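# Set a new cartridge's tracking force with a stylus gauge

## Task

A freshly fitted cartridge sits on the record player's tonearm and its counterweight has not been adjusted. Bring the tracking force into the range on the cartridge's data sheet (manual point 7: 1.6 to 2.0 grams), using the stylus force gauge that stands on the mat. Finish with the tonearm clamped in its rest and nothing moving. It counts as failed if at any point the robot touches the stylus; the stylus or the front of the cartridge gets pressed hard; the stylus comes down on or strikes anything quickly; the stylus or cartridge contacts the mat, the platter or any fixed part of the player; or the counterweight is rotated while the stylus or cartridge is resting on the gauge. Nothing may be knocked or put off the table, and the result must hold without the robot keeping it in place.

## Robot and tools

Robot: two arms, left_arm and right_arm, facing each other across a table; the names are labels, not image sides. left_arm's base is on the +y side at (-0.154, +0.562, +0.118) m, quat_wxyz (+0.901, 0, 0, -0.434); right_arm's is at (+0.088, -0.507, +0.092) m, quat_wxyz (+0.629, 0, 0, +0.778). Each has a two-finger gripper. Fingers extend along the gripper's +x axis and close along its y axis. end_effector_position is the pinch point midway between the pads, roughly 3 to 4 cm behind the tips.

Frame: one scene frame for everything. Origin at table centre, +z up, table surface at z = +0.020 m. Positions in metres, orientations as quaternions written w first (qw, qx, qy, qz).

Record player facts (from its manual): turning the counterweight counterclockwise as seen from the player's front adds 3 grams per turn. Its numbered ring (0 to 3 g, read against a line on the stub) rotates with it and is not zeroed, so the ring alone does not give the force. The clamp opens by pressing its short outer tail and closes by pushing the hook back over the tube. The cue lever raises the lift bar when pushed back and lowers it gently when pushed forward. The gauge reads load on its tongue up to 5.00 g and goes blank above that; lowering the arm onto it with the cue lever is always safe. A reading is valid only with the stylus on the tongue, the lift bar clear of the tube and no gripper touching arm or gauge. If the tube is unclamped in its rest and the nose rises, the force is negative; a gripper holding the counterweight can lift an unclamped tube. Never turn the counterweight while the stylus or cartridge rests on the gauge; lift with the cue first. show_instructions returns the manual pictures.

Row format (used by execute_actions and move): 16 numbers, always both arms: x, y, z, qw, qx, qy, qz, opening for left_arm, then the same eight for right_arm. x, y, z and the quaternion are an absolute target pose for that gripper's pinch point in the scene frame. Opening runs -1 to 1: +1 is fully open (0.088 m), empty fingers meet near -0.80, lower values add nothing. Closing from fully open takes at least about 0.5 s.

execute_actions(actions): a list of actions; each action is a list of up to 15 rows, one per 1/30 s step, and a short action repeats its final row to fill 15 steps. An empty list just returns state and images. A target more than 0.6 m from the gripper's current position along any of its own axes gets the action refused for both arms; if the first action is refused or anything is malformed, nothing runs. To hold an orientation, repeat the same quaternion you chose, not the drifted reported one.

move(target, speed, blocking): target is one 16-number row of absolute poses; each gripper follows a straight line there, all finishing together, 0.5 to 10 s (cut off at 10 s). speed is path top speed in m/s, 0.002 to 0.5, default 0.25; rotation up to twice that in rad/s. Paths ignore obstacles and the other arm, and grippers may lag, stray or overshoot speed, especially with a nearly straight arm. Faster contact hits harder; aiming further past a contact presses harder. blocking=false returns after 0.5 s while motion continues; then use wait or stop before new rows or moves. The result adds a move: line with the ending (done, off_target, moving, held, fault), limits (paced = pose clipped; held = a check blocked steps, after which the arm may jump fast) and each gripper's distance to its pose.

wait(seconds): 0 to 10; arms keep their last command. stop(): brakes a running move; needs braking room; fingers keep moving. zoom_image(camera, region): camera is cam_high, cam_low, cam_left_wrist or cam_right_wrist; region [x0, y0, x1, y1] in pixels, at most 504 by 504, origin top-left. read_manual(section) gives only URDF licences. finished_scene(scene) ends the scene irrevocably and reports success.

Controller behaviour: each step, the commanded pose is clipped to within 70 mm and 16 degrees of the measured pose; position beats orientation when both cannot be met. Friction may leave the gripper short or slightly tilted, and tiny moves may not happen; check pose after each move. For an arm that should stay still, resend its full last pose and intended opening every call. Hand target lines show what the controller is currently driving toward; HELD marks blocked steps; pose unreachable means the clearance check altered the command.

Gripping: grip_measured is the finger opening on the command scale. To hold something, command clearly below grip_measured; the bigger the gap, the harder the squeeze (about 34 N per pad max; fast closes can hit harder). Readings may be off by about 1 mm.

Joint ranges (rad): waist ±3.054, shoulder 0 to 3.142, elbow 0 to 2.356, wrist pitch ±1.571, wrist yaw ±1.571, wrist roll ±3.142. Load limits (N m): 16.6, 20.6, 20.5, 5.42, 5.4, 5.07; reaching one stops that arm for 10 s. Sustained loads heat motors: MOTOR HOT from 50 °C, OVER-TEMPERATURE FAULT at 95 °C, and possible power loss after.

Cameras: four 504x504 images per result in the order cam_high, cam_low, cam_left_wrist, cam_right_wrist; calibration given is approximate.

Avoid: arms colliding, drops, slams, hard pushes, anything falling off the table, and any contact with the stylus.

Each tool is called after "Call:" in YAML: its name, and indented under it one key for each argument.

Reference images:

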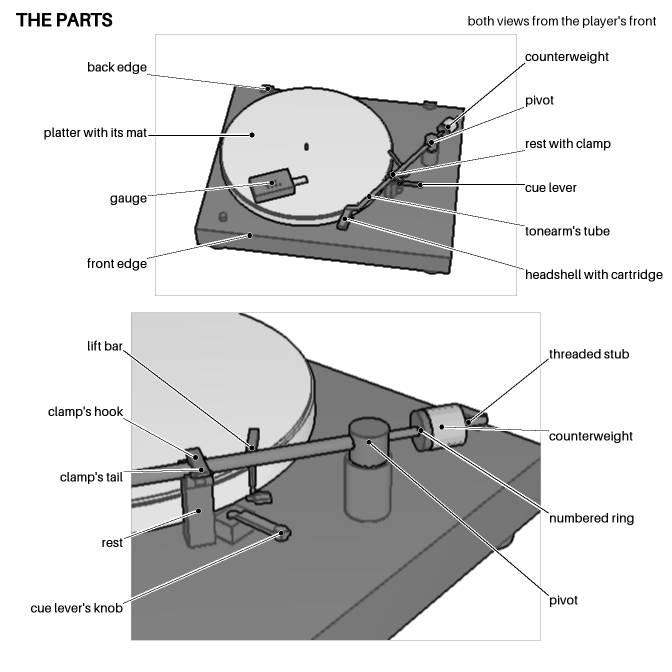

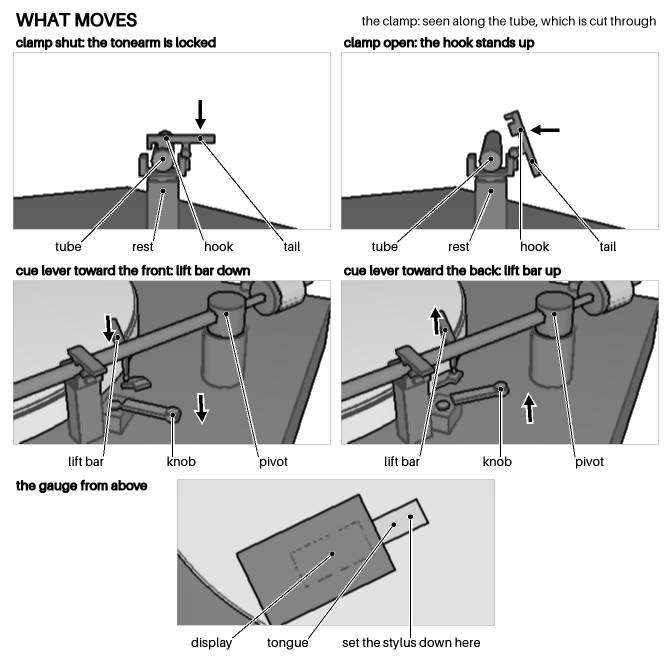

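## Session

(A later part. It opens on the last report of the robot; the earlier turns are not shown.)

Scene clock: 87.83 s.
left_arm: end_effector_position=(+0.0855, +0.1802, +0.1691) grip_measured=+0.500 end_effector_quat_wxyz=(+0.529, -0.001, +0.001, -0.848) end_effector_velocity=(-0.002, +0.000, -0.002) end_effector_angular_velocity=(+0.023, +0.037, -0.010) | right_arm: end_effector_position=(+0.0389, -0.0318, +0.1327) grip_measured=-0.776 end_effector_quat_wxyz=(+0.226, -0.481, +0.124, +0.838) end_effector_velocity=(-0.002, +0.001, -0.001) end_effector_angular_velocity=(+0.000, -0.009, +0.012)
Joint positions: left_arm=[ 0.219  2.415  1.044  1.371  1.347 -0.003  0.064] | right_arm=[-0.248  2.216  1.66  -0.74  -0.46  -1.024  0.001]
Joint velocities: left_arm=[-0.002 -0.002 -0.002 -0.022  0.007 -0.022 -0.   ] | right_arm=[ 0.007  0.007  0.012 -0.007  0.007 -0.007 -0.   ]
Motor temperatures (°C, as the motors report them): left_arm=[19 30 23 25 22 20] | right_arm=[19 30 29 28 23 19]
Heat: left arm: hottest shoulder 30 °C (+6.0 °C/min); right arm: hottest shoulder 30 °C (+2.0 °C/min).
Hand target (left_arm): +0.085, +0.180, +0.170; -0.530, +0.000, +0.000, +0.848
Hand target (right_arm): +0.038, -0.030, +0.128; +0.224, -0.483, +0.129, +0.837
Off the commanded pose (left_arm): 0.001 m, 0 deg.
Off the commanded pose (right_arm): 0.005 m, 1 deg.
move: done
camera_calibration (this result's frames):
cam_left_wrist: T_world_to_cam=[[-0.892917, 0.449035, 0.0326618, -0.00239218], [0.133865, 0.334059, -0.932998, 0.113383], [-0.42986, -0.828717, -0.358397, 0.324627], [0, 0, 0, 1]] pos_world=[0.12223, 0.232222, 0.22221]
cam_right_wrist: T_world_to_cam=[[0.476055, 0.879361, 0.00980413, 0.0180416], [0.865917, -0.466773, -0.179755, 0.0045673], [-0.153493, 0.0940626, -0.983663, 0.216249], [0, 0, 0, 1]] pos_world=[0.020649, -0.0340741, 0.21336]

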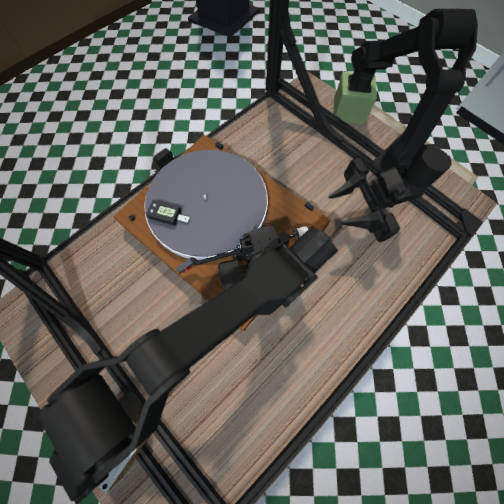

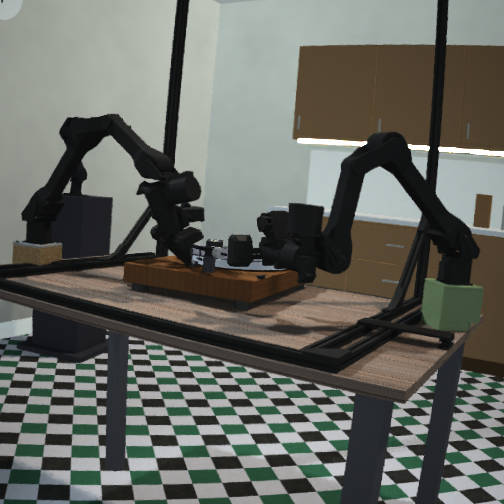

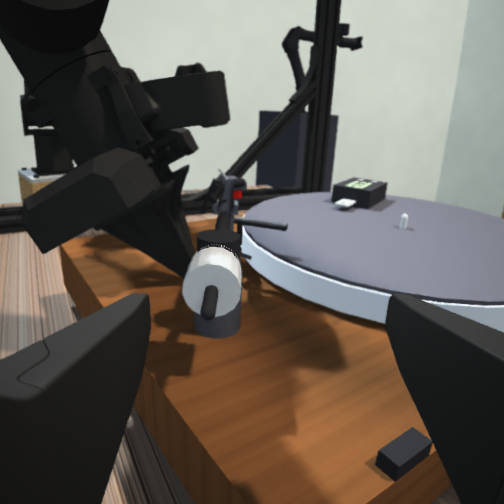

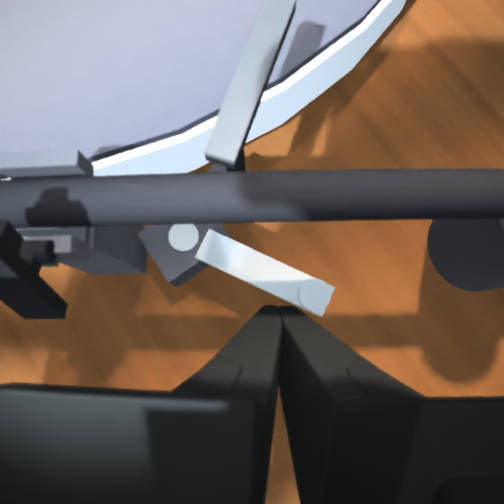

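Call:
move:
  target: [0.085,0.18,0.17,0.53,0,0,-0.848,0.5,0.035,-0.022,0.128,0.224,-0.483,0.129,0.837,-1]
  speed: 0.015

Call:
zoom_image:
  camera: "cam_left_wrist"
  region: [170,130,310,270]

Scene clock: 93.83 s.
left_arm: end_effector_position=(+0.0855, +0.1802, +0.1691) grip_measured=+0.500 end_effector_quat_wxyz=(+0.529, -0.001, +0.001, -0.848) end_effector_velocity=(-0.002, -0.002, -0.000) end_effector_angular_velocity=(+0.008, +0.012, -0.000) | right_arm: end_effector_position=(+0.0376, -0.0245, +0.1339) grip_measured=-0.776 end_effector_quat_wxyz=(+0.227, -0.482, +0.125, +0.837) end_effector_velocity=(+0.000, +0.001, +0.000) end_effector_angular_velocity=(+0.007, +0.001, +0.019)
Joint positions: left_arm=[ 0.219  2.415  1.044  1.371  1.347 -0.002  0.064] | right_arm=[-0.243  2.242  1.709 -0.761 -0.457 -1.017  0.001]
Joint velocities: left_arm=[-0.007 -0.002 -0.002 -0.007 -0.007 -0.007 -0.   ] | right_arm=[-0.002  0.007  0.012 -0.007 -0.007 -0.022  0.   ]
Motor temperatures (°C, as the motors report them): left_arm=[19 31 23 25 22 20] | right_arm=[19 31 30 27 23 19]
Heat: left arm: hottest shoulder 31 °C (+7.0 °C/min); right arm: hottest shoulder 31 °C (+3.0 °C/min).
Hand target (left_arm): +0.085, +0.180, +0.170; -0.530, -0.000, +0.000, +0.848
Hand target (right_arm): +0.035, -0.022, +0.128; +0.224, -0.483, +0.129, +0.837
Off the commanded pose (left_arm): 0.001 m, 0 deg.
Off the commanded pose (right_arm): 0.007 m, 1 deg.
move: done
camera_calibration (this result's frames):
cam_left_wrist: T_world_to_cam=[[-0.892919, 0.449033, 0.0326532, -0.0023889], [0.133908, 0.334126, -0.932968, 0.113326], [-0.429843, -0.828692, -0.358476, 0.324621], [0, 0, 0, 1]] pos_world=[0.122228, 0.232218, 0.222177]
cam_right_wrist: T_world_to_cam=[[0.478959, 0.87779, 0.00913552, 0.0121185], [0.864611, -0.469917, -0.177836, 0.00904534], [-0.15181, 0.0930748, -0.984018, 0.216501], [0, 0, 0, 1]] pos_world=[0.0192421, -0.0265377, 0.214539]

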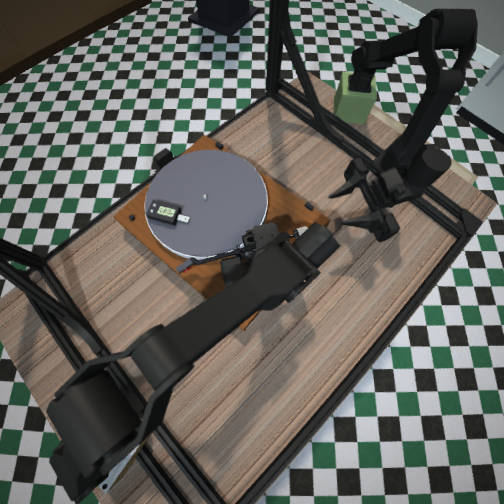

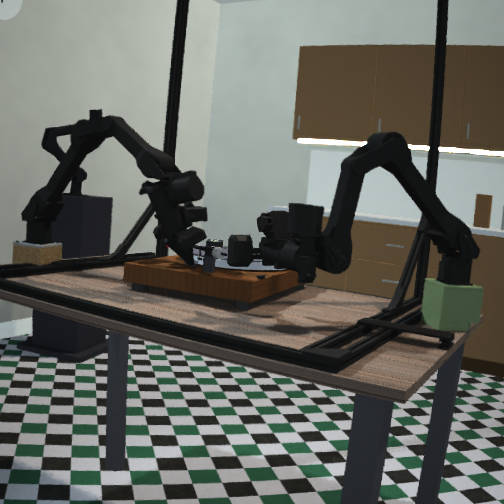

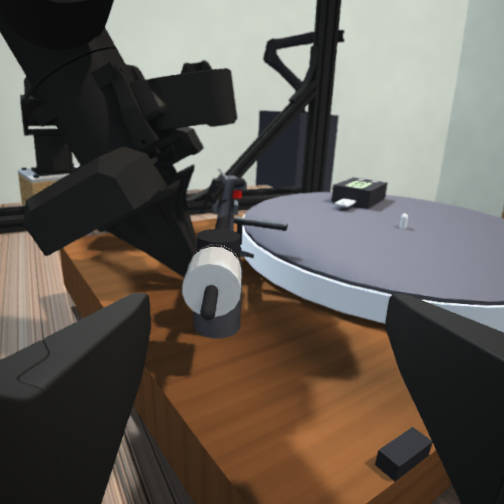

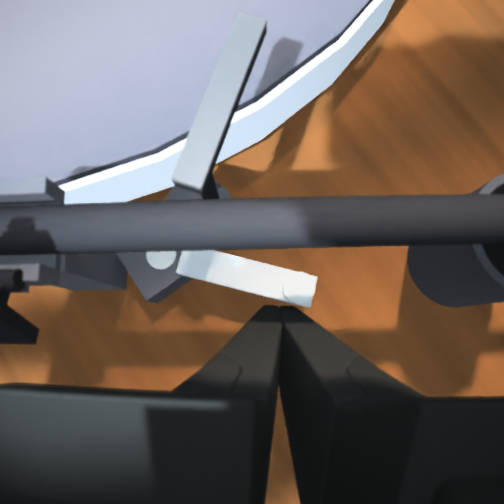

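Region (170, 130, 310, 270) of cam_left_wrist's 504x504 image, scaled by 3.600, with more detail than that image has.

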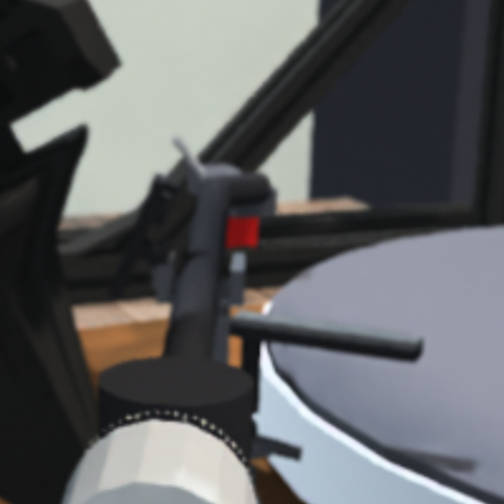

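Call:
move:
  target: [0.089,0.135,0.14,0.515,0,0,-0.857,0.5,0.05,-0.06,0.2,0.224,-0.483,0.129,0.837,-1]
  speed: 0.06

Call:
move:
  target: [0.089,0.135,0.14,0.515,0,0,-0.857,0.5,0.0,-0.05,0.23,0.76,-0.238,0.396,0.457,0.2]

Scene clock: 111.93 s.
left_arm: end_effector_position=(+0.0875, +0.1375, +0.1425) grip_measured=+0.500 end_effector_quat_wxyz=(+0.514, -0.000, +0.000, -0.858) end_effector_velocity=(+0.001, -0.002, +0.000) end_effector_angular_velocity=(+0.005, +0.002, +0.005) | right_arm: end_effector_position=(+0.0492, -0.0575, +0.1950) grip_measured=-0.776 end_effector_quat_wxyz=(+0.223, -0.485, +0.133, +0.835) end_effector_velocity=(+0.002, -0.001, +0.002) end_effector_angular_velocity=(+0.001, +0.005, +0.001)
Joint positions: left_arm=[ 0.147  2.567  1.244  1.324  1.312 -0.001  0.064] | right_arm=[-0.273  2.076  1.697 -0.948 -0.462 -1.049  0.001]
Joint velocities: left_arm=[-0.002 -0.002  0.007 -0.022 -0.007  0.007 -0.   ] | right_arm=[-0.007 -0.002  0.002 -0.007 -0.007 -0.007 -0.   ]
Motor temperatures (°C, as the motors report them): left_arm=[19 32 23 25 22 20] | right_arm=[19 33 31 26 23 19]
Heat: left arm: hottest shoulder 32 °C (+7.0 °C/min); right arm: hottest shoulder 33 °C (+3.0 °C/min).
Hand target (left_arm): +0.089, +0.135, +0.140; -0.515, -0.000, -0.000, +0.857
Hand target (right_arm): +0.050, -0.060, +0.200; +0.224, -0.483, +0.129, +0.837
Off the commanded pose (left_arm): 0.004 m, 0 deg.
Off the commanded pose (right_arm): 0.006 m, 1 deg.
move: done
camera_calibration (this result's frames):
cam_left_wrist: T_world_to_cam=[[-0.875728, 0.481776, 0.0315097, 0.0136508], [0.147118, 0.328438, -0.932998, 0.102112], [-0.459845, -0.812417, -0.3585, 0.28098], [0, 0, 0, 1]] pos_world=[0.126139, 0.188159, 0.195572]
cam_right_wrist: T_world_to_cam=[[0.4793, 0.877631, -0.005924, 0.0379389], [0.864741, -0.473392, -0.167702, -0.00783064], [-0.149984, 0.0752566, -0.98582, 0.28064], [0, 0, 0, 1]] pos_world=[0.0306789, -0.0581233, 0.275572]

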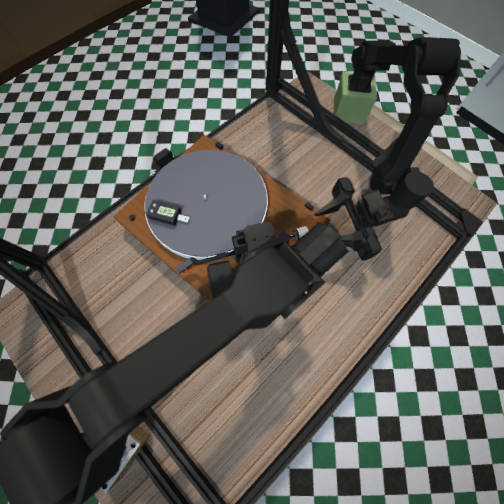

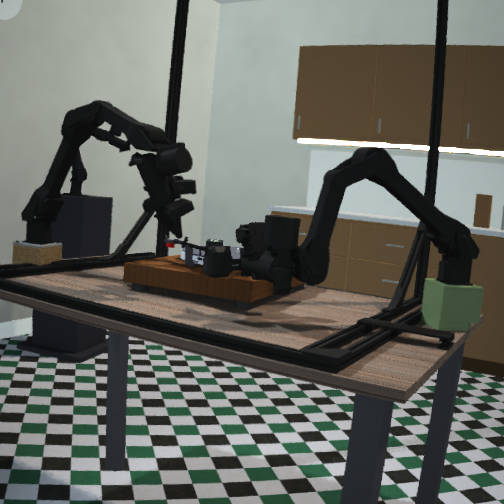

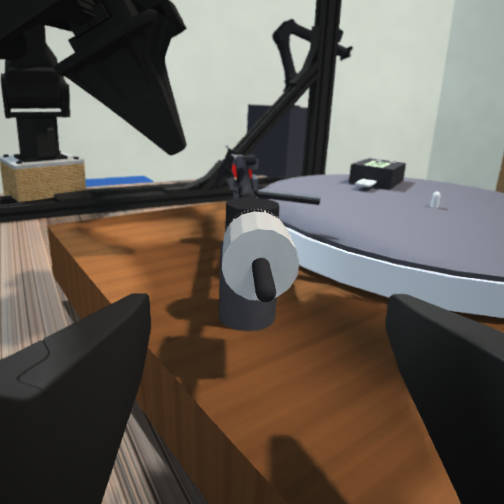

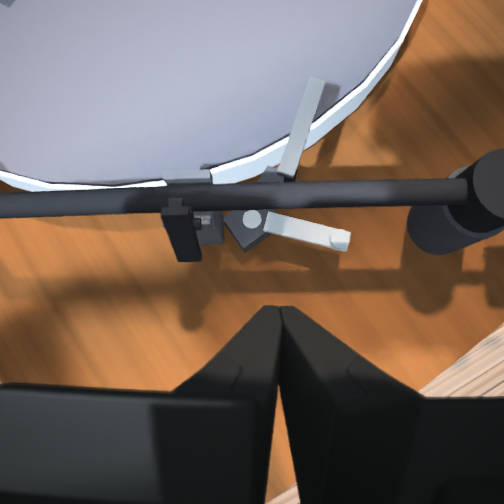

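Scene clock: 115.50 s.
left_arm: end_effector_position=(+0.0881, +0.1370, +0.1429) grip_measured=+0.500 end_effector_quat_wxyz=(+0.514, -0.000, -0.000, -0.858) end_effector_velocity=(+0.002, -0.002, -0.002) end_effector_angular_velocity=(+0.025, +0.035, +0.020) | right_arm: end_effector_position=(+0.0014, -0.0522, +0.2337) grip_measured=+0.200 end_effector_quat_wxyz=(+0.759, -0.236, +0.395, +0.459) end_effector_velocity=(+0.001, -0.002, -0.001) end_effector_angular_velocity=(-0.016, +0.005, -0.005)
Joint positions: left_arm=[ 0.147  2.568  1.247  1.323  1.312 -0.001  0.064] | right_arm=[ 0.112  1.951  1.62  -0.785  0.427  0.71   0.049]
Joint velocities: left_arm=[-0.002 -0.002 -0.002 -0.022 -0.022 -0.022  0.   ] | right_arm=[-0.002  0.002  0.007 -0.022 -0.007  0.007  0.   ]
Motor temperatures (°C, as the motors report them): left_arm=[19 32 23 25 22 20] | right_arm=[19 33 31 27 23 19]
Heat: left arm: hottest shoulder 32 °C (+6.0 °C/min); right arm: hottest shoulder 33 °C (+3.0 °C/min).
Hand target (left_arm): +0.089, +0.135, +0.140; -0.515, -0.000, +0.000, +0.857
Hand target (right_arm): -0.000, -0.050, +0.230; +0.760, -0.238, +0.396, +0.457
Off the commanded pose (left_arm): 0.004 m, 0 deg.
Off the commanded pose (right_arm): 0.005 m, 0 deg.
move: done
camera_calibration (this result's frames):
cam_left_wrist: T_world_to_cam=[[-0.875946, 0.481474, 0.0300313, 0.0145967], [0.148033, 0.327522, -0.933175, 0.102627], [-0.459135, -0.812965, -0.358166, 0.280946], [0, 0, 0, 1]] pos_world=[0.126586, 0.187758, 0.195956]
cam_right_wrist: T_world_to_cam=[[0.895806, -0.444442, -0.00159616, -0.014232], [-0.429461, -0.864675, -0.260577, 0.0456227], [0.114431, 0.234112, -0.965452, 0.314433], [0, 0, 0, 1]] pos_world=[-0.00363869, -0.0404889, 0.315435]

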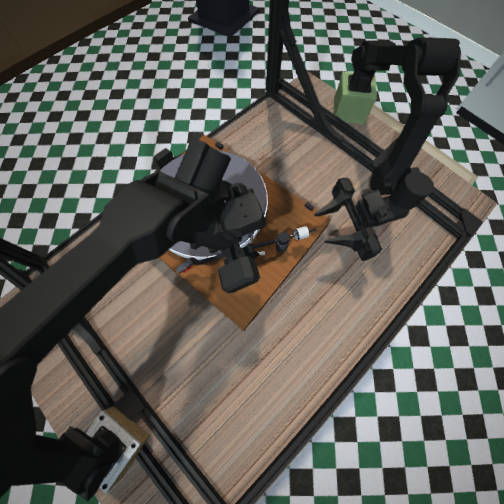

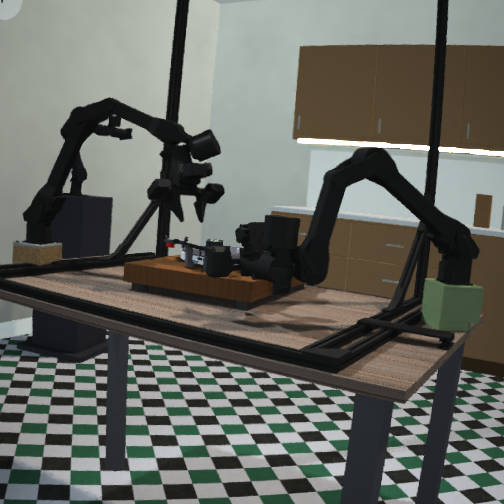

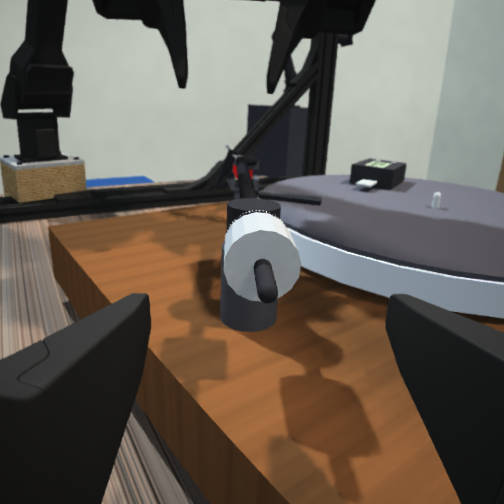

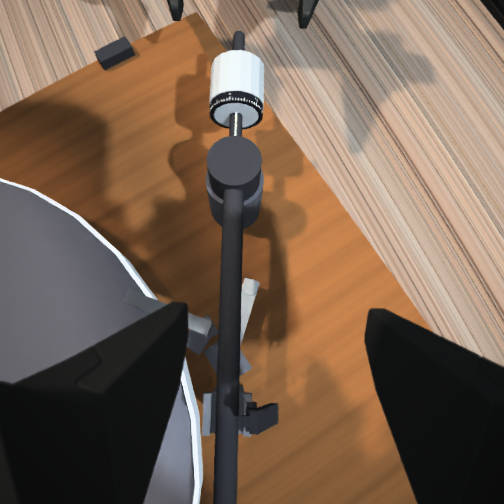

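Call:
move:
  target: [0.063,0.086,0.135,0.515,0,0,-0.857,0.1,0.0,-0.05,0.23,0.76,-0.238,0.396,0.457,0.2]
  speed: 0.04

Call:
zoom_image:
  camera: "cam_right_wrist"
  region: [160,0,320,160]

Scene clock: 122.03 s.
left_arm: end_effector_position=(+0.0616, +0.0884, +0.1377) grip_measured=+0.100 end_effector_quat_wxyz=(+0.513, -0.000, +0.001, -0.858) end_effector_velocity=(+0.003, -0.003, -0.002) end_effector_angular_velocity=(+0.024, +0.030, +0.020) | right_arm: end_effector_position=(+0.0014, -0.0520, +0.2337) grip_measured=+0.200 end_effector_quat_wxyz=(+0.760, -0.236, +0.396, +0.459) end_effector_velocity=(-0.004, -0.001, +0.000) end_effector_angular_velocity=(-0.011, +0.014, +0.018)
Joint positions: left_arm=[ 0.026  2.616  1.344  1.272  1.193 -0.001  0.044] | right_arm=[ 0.112  1.952  1.622 -0.787  0.427  0.712  0.049]
Joint velocities: left_arm=[-0.002  0.002  0.007 -0.022 -0.022 -0.022  0.   ] | right_arm=[ 0.002 -0.002  0.002 -0.007 -0.022 -0.007 -0.   ]
Motor temperatures (°C, as the motors report them): left_arm=[19 33 23 25 22 20] | right_arm=[19 33 32 26 23 19]
Heat: left arm: hottest shoulder 33 °C (+6.0 °C/min); right arm: hottest shoulder 33 °C (+3.0 °C/min).
Hand target (left_arm): +0.063, +0.086, +0.135; -0.515, -0.000, -0.000, +0.857
Hand target (right_arm): +0.000, -0.050, +0.230; +0.760, -0.238, +0.396, +0.457
Off the commanded pose (left_arm): 0.004 m, 0 deg.
Off the commanded pose (right_arm): 0.004 m, 0 deg.
move: done
camera_calibration (this result's frames):
cam_left_wrist: T_world_to_cam=[[-0.874987, 0.483099, 0.031841, 0.0144957], [0.147472, 0.328587, -0.932889, 0.117573], [-0.46114, -0.81157, -0.358753, 0.227471], [0, 0, 0, 1]] pos_world=[0.100241, 0.138972, 0.190827]
cam_right_wrist: T_world_to_cam=[[0.895036, -0.445989, -0.00191169, -0.0141707], [-0.43106, -0.86396, -0.260308, 0.0457439], [0.114443, 0.23381, -0.965524, 0.314428], [0, 0, 0, 1]] pos_world=[-0.0035825, -0.0403154, 0.315468]

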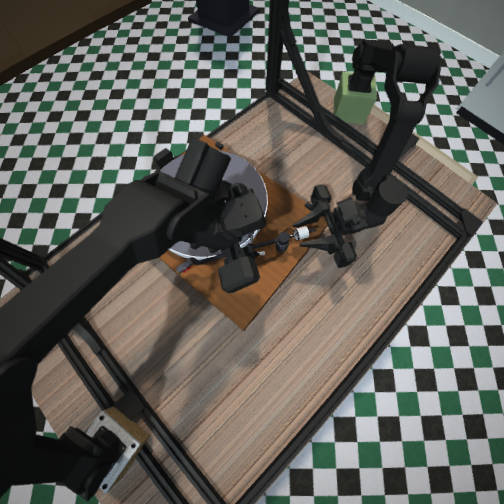

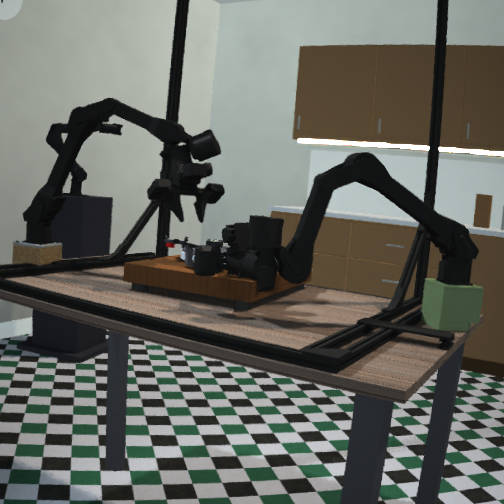

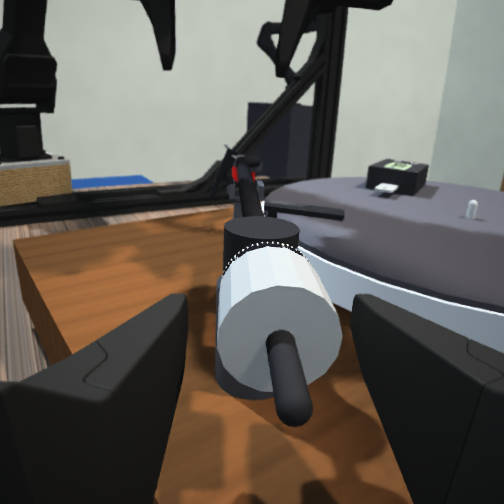

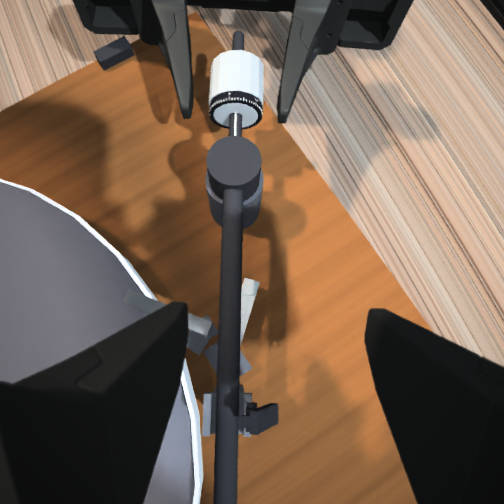

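Region (160, 0, 320, 160) of cam_right_wrist's 504x504 image, scaled by 3.150, with more detail than that image has.

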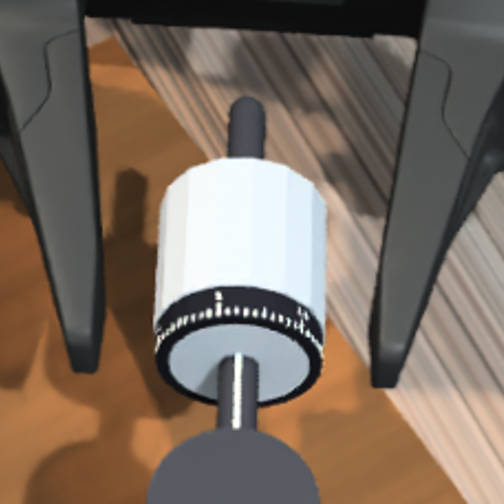

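Call:
move:
  target: [0.07,0.1,0.137,0.422,-0.296,0.492,-0.702,0.0,0.0,-0.05,0.23,0.76,-0.238,0.396,0.457,0.2]
  speed: 0.2

Call:
zoom_image:
  camera: "cam_right_wrist"
  region: [160,0,320,160]

Scene clock: 132.77 s.
left_arm: end_effector_position=(+0.0753, +0.0988, +0.1376) grip_measured=+0.000 end_effector_quat_wxyz=(+0.428, -0.297, +0.484, -0.702) end_effector_velocity=(-0.002, +0.000, -0.000) end_effector_angular_velocity=(+0.022, +0.037, -0.010) | right_arm: end_effector_position=(+0.0013, -0.0520, +0.2336) grip_measured=+0.200 end_effector_quat_wxyz=(+0.760, -0.236, +0.396, +0.459) end_effector_velocity=(+0.001, -0.002, -0.001) end_effector_angular_velocity=(-0.011, +0.000, +0.007)
Joint positions: left_arm=[ 0.062  2.617  1.336  1.288  1.209 -1.216  0.039] | right_arm=[ 0.113  1.953  1.623 -0.787  0.427  0.712  0.049]
Joint velocities: left_arm=[-0.002 -0.002 -0.002 -0.007  0.007 -0.037 -0.   ] | right_arm=[-0.002 -0.002 -0.002 -0.007 -0.007 -0.007 -0.   ]
Motor temperatures (°C, as the motors report them): left_arm=[19 34 24 26 22 20] | right_arm=[19 33 32 27 24 19]
Heat: left arm: hottest shoulder 34 °C (+5.1 °C/min); right arm: hottest shoulder 33 °C (+4.1 °C/min).
Hand target (left_arm): +0.070, +0.100, +0.137; -0.422, +0.296, -0.492, +0.702
Hand target (right_arm): -0.000, -0.050, +0.230; +0.760, -0.238, +0.396, +0.457
Off the commanded pose (left_arm): 0.005 m, 1 deg.
Off the commanded pose (right_arm): 0.004 m, 0 deg.
move: done
camera_calibration (this result's frames):
cam_left_wrist: T_world_to_cam=[[-0.283163, 0.160071, 0.945619, -0.116936], [-0.621125, 0.720659, -0.307984, 0.0451328], [-0.730769, -0.674557, -0.10464, 0.214031], [0, 0, 0, 1]] pos_world=[0.151328, 0.130568, 0.146873]
cam_right_wrist: T_world_to_cam=[[0.895132, -0.445798, -0.00139951, -0.014108], [-0.430759, -0.864118, -0.260283, 0.0456802], [0.114824, 0.23359, -0.965531, 0.314241], [0, 0, 0, 1]] pos_world=[-0.00377674, -0.0402198, 0.315279]

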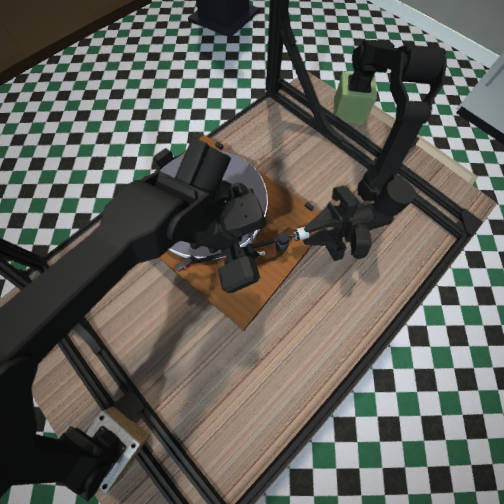

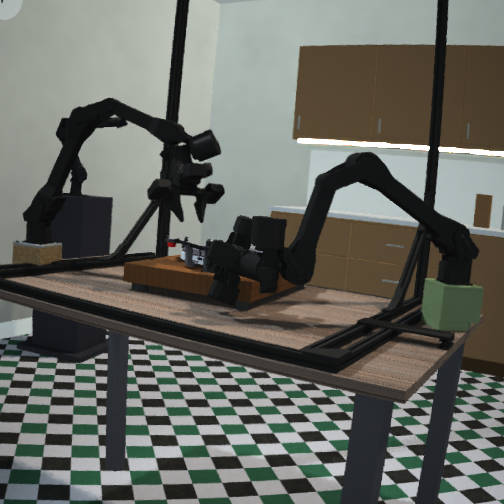

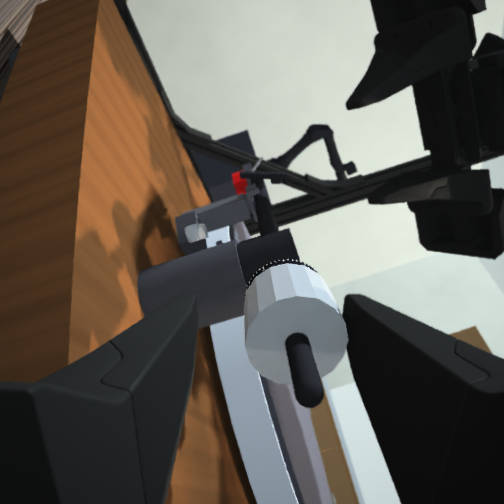

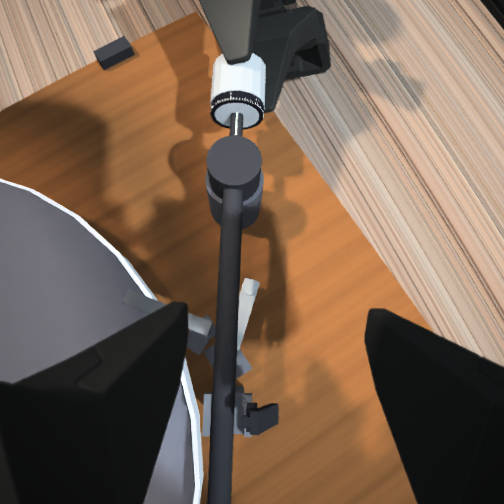

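Region (160, 0, 320, 160) of cam_right_wrist's 504x504 image, scaled by 3.150, with more detail than that image has.

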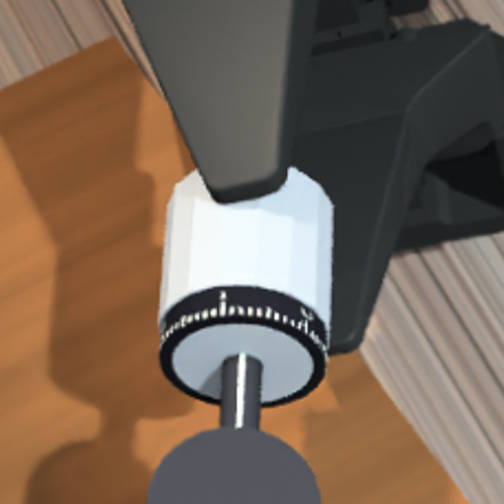

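Call:
move:
  target: [0.067,0.096,0.146,0.457,-0.238,0.396,-0.76,0.0,0.0,-0.05,0.23,0.76,-0.238,0.396,0.457,0.2]
  speed: 0.1

Call:
move:
  target: [0.067,0.096,0.146,0.507,0.09,-0.149,-0.844,0.0,0.0,-0.05,0.23,0.76,-0.238,0.396,0.457,0.2]
  speed: 0.3

Scene clock: 143.33 s.
left_arm: end_effector_position=(+0.0676, +0.0967, +0.1382) grip_measured=+0.000 end_effector_quat_wxyz=(+0.455, -0.240, +0.403, -0.757) end_effector_velocity=(-0.001, +0.000, -0.005) end_effector_angular_velocity=(+0.028, +0.021, +0.005) | right_arm: end_effector_position=(+0.0013, -0.0519, +0.2332) grip_measured=+0.200 end_effector_quat_wxyz=(+0.760, -0.236, +0.396, +0.459) end_effector_velocity=(+0.002, +0.001, +0.000) end_effector_angular_velocity=(+0.003, +0.005, +0.002)
Joint positions: left_arm=[ 0.048  2.605  1.326  1.269  1.212 -0.966  0.039] | right_arm=[ 0.113  1.954  1.623 -0.787  0.427  0.712  0.049]
Joint velocities: left_arm=[-0.002 -0.002 -0.007 -0.037 -0.007  0.007 -0.001] | right_arm=[-0.007 -0.002 -0.002  0.007 -0.007 -0.007  0.   ]
Motor temperatures (°C, as the motors report them): left_arm=[19 35 23 26 22 20] | right_arm=[19 34 33 27 24 19]
Heat: left arm: hottest shoulder 35 °C (+5.0 °C/min); right arm: hottest shoulder 34 °C (+4.0 °C/min).
Hand target (left_arm): +0.067, +0.096, +0.146; -0.457, +0.238, -0.396, +0.760
Hand target (right_arm): +0.000, -0.050, +0.230; +0.760, -0.238, +0.396, +0.457
Off the commanded pose (left_arm): 0.008 m, 1 deg.
Off the commanded pose (right_arm): 0.004 m, 0 deg.
move: done
camera_calibration (this result's frames):
cam_left_wrist: T_world_to_cam=[[-0.46838, 0.258627, 0.844827, -0.102424], [-0.523889, 0.688671, -0.501272, 0.0652791], [-0.71145, -0.677381, -0.187068, 0.217407], [0, 0, 0, 1]] pos_world=[0.1409, 0.128801, 0.159923]
cam_right_wrist: T_world_to_cam=[[0.894993, -0.446078, -0.00107887, -0.0141771], [-0.431016, -0.864145, -0.259766, 0.0454912], [0.114944, 0.232954, -0.965671, 0.313911], [0, 0, 0, 1]] pos_world=[-0.00378628, -0.0401399, 0.314936]

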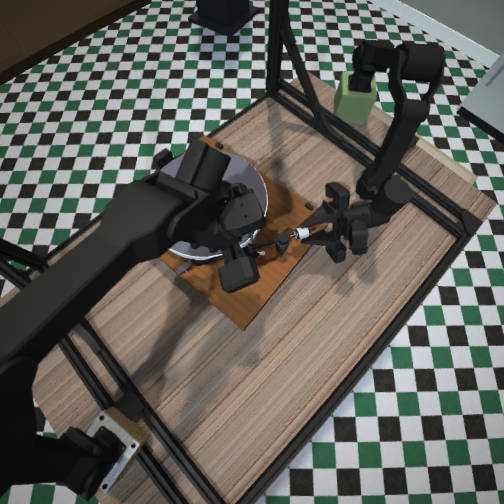

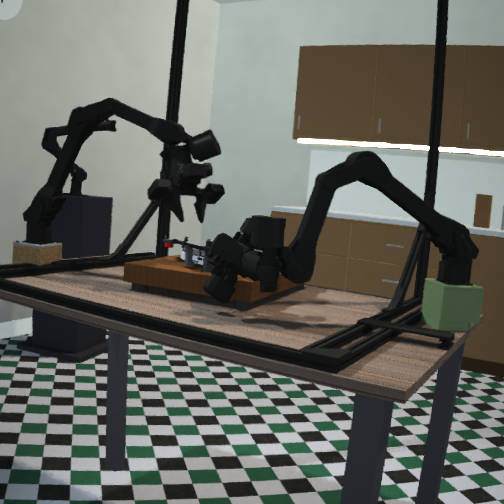

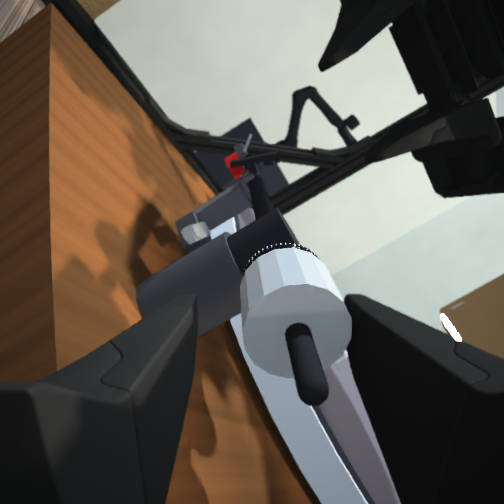

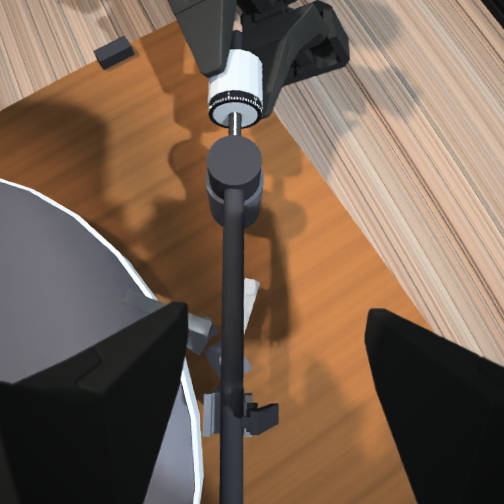

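Scene clock: 146.00 s.
left_arm: end_effector_position=(+0.0670, +0.0965, +0.1466) grip_measured=+0.000 end_effector_quat_wxyz=(+0.503, +0.083, -0.143, -0.848) end_effector_velocity=(-0.000, -0.001, +0.000) end_effector_angular_velocity=(+0.002, -0.008, +0.005) | right_arm: end_effector_position=(+0.0012, -0.0518, +0.2332) grip_measured=+0.200 end_effector_quat_wxyz=(+0.760, -0.236, +0.396, +0.459) end_effector_velocity=(-0.000, +0.001, -0.002) end_effector_angular_velocity=(-0.002, +0.003, +0.007)
Joint positions: left_arm=[0.048 2.587 1.325 1.269 1.222 0.326 0.039] | right_arm=[ 0.113  1.954  1.623 -0.787  0.427  0.712  0.049]
Joint velocities: left_arm=[-0.002 -0.007 -0.002 -0.022 -0.007  0.022 -0.   ] | right_arm=[-0.002  0.002 -0.002  0.007 -0.007 -0.007 -0.   ]
Motor temperatures (°C, as the motors report them): left_arm=[19 36 23 26 22 20] | right_arm=[19 34 33 27 24 19]
Heat: left arm: hottest shoulder 36 °C (+6.0 °C/min); right arm: hottest shoulder 34 °C (+4.0 °C/min).
Hand target (left_arm): +0.067, +0.096, +0.146; -0.507, -0.090, +0.149, +0.844
Hand target (right_arm): -0.000, -0.050, +0.230; +0.760, -0.238, +0.396, +0.457
Off the commanded pose (left_arm): 0.001 m, 1 deg.
Off the commanded pose (right_arm): 0.004 m, 0 deg.
move: done
camera_calibration (this result's frames):
cam_left_wrist: T_world_to_cam=[[-0.832653, 0.467443, -0.296961, 0.0618863], [0.417797, 0.178252, -0.890882, 0.112566], [-0.363503, -0.865865, -0.343719, 0.236273], [0, 0, 0, 1]] pos_world=[0.0903859, 0.155587, 0.199873]
cam_right_wrist: T_world_to_cam=[[0.894993, -0.446078, -0.00107887, -0.014111], [-0.431016, -0.864145, -0.259766, 0.0455451], [0.114944, 0.232954, -0.965671, 0.313857], [0, 0, 0, 1]] pos_world=[-0.00381602, -0.0400514, 0.314899]

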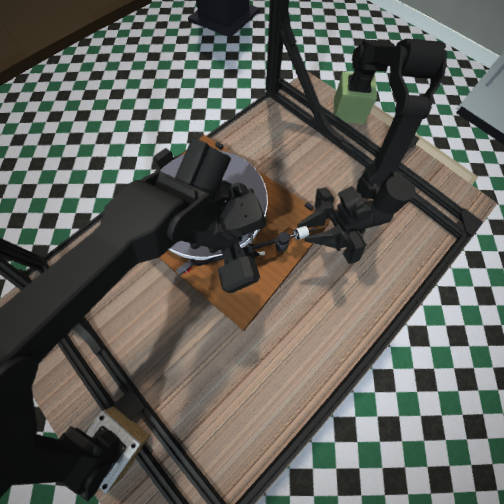

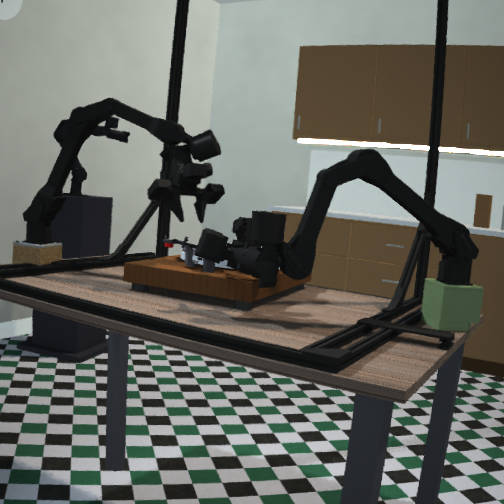

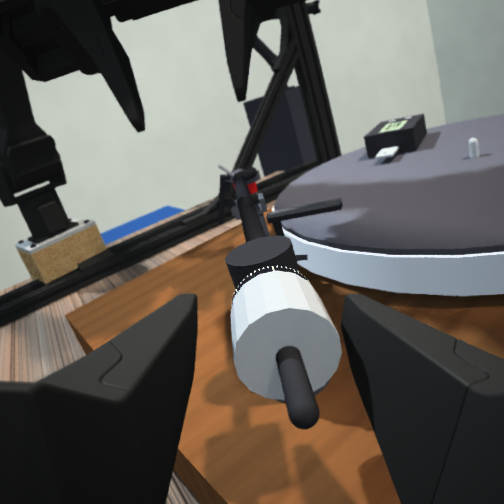

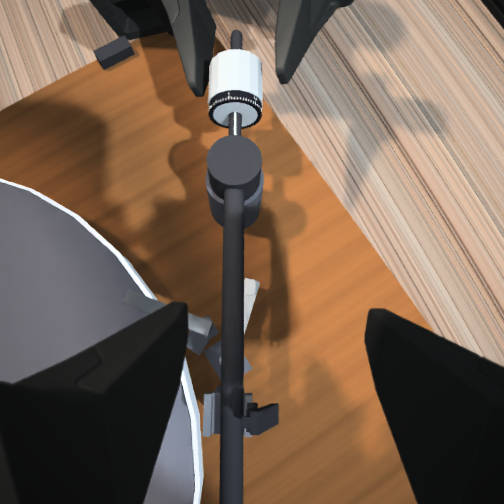

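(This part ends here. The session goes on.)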